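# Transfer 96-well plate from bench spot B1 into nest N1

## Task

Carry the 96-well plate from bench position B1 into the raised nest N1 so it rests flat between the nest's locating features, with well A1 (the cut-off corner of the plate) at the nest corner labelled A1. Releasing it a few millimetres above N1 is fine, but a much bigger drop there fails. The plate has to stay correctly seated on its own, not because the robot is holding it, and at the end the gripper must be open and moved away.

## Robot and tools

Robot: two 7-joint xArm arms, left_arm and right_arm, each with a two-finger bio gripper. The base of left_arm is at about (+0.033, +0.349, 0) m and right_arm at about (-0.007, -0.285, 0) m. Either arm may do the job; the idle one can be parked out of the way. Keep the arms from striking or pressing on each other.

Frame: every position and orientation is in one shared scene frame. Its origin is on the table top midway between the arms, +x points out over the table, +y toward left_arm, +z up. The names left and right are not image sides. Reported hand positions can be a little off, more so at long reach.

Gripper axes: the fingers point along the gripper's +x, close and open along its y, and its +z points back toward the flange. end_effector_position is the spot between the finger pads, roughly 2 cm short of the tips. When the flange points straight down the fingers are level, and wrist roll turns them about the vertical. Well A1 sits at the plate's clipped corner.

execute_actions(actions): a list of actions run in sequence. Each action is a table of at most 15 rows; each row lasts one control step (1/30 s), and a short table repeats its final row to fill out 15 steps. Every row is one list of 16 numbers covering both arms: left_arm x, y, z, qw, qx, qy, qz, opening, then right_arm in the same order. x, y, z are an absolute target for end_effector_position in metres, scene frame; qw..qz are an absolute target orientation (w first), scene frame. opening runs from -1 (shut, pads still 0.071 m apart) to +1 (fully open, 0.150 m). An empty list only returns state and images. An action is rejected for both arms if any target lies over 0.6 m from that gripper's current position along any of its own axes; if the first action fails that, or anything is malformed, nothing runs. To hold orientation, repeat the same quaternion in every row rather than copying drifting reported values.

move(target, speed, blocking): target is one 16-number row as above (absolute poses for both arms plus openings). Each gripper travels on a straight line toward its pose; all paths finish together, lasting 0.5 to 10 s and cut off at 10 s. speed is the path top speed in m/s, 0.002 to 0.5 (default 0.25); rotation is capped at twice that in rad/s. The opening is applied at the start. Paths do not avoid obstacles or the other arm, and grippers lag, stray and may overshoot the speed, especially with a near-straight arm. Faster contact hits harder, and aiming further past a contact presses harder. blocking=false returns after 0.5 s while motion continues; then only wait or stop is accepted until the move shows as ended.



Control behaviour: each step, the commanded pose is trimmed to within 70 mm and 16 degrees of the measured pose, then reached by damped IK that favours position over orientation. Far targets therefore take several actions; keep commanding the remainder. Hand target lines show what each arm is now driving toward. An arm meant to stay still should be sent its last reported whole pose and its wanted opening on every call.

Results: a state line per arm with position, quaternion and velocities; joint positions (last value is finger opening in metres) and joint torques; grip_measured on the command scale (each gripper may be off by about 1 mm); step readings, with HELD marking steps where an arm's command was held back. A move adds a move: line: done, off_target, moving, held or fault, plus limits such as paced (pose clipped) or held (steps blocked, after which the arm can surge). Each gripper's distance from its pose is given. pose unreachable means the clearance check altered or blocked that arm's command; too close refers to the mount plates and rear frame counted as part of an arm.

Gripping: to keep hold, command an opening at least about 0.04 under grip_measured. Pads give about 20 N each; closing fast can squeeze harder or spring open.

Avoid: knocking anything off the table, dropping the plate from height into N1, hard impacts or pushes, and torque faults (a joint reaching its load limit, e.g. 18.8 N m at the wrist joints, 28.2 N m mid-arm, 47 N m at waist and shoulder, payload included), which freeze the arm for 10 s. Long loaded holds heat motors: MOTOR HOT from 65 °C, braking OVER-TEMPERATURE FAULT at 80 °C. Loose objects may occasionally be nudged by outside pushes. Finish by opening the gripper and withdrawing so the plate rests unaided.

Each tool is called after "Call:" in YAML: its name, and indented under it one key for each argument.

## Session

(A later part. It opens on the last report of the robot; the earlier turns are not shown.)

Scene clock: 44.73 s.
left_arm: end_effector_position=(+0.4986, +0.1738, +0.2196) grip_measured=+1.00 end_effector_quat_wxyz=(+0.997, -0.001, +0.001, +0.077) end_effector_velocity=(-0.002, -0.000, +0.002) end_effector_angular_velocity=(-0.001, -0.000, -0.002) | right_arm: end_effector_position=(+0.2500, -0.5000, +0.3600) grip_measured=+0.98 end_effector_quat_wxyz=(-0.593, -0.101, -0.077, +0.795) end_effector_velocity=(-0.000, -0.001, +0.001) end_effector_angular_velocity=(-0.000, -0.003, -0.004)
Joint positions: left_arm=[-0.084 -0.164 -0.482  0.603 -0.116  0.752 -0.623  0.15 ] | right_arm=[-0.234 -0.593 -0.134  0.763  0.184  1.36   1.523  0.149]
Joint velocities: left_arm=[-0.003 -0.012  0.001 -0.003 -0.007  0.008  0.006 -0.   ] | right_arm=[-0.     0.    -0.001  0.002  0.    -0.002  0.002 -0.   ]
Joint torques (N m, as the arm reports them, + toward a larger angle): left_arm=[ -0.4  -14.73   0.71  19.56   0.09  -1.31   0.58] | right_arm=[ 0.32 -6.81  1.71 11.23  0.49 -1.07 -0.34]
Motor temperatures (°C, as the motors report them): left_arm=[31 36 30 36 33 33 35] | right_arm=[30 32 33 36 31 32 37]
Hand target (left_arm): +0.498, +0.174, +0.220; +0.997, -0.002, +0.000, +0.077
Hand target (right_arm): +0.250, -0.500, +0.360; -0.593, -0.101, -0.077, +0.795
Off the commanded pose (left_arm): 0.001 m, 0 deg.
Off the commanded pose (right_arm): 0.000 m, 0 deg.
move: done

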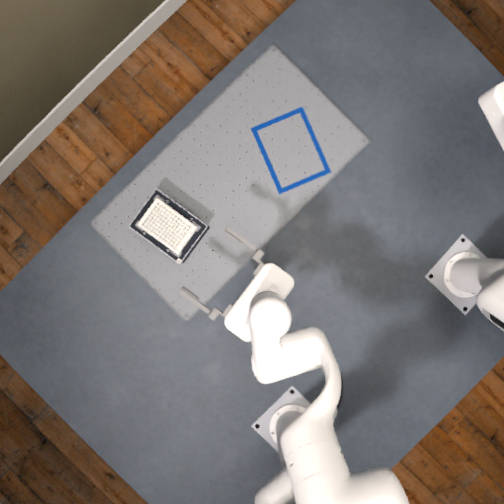

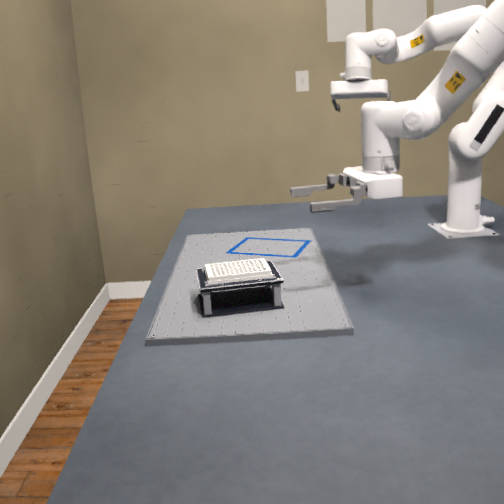

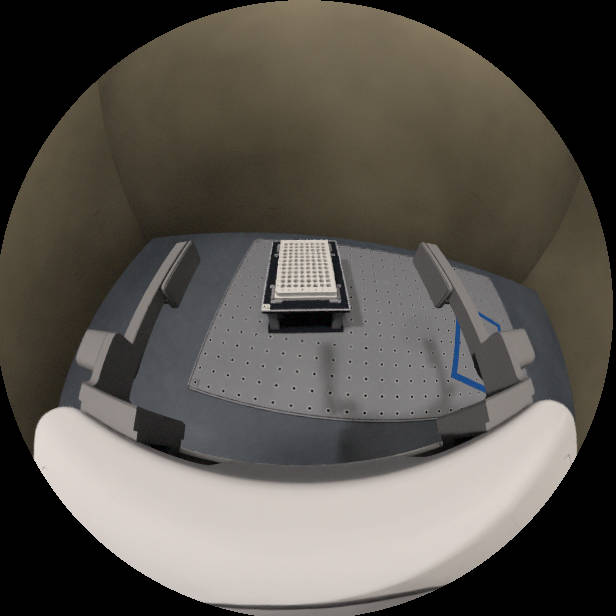

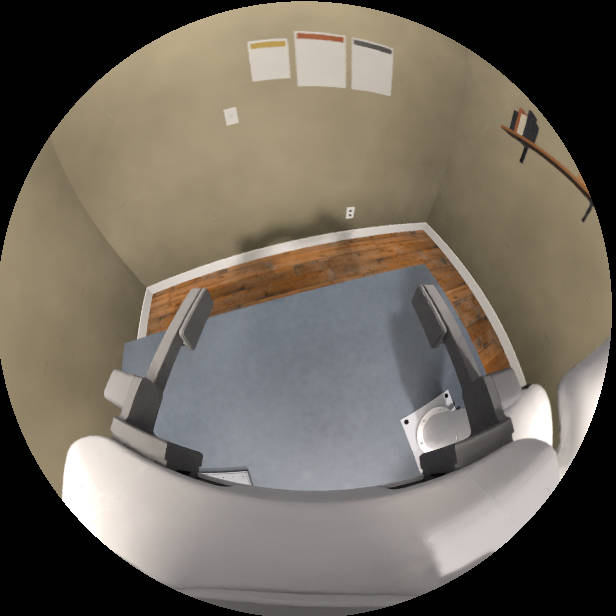

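Call:
zoom_image:
  camera: "cam_left_wrist"
  region: [255, 230, 355, 320]

Call:
zoom_image:
  camera: "cam_low"
  region: [200, 270, 235, 295]

Call:
zoom_image:
  camera: "cam_low"
  region: [250, 262, 285, 287]

Region (255, 230, 355, 320) of cam_left_wrist's 616x616 image, scaled by 5.040, with more detail than that image has; it fills the top 454 rows of this view, and the rest is white.

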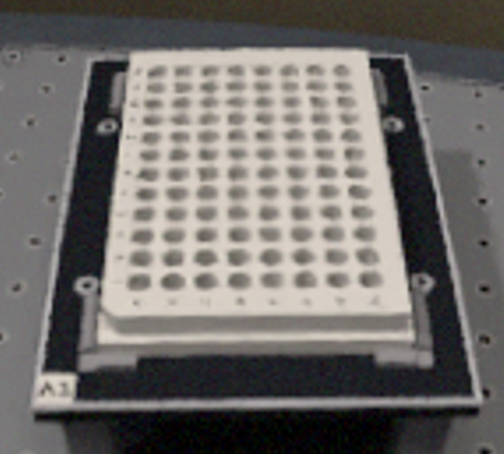

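Region (200, 270, 235, 295) of cam_low's 504x504 image, scaled by 14.400, with more detail than that image has; it fills the top 360 rows of this view, and the rest is white.

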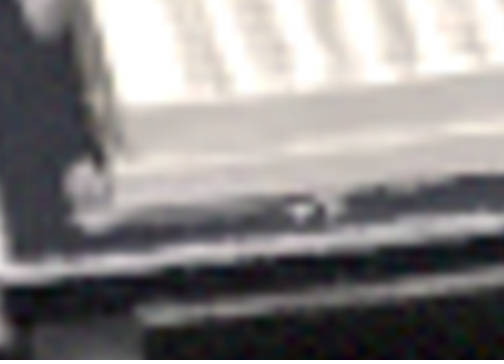

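Region (250, 262, 285, 287) of cam_low's 504x504 image, scaled by 14.400, with more detail than that image has; it fills the top 360 rows of this view, and the rest is white.

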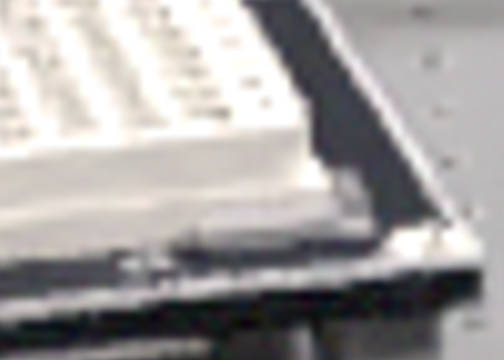

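Call:
finished_scene:
  scene: 2

The scene is finished: the task was done.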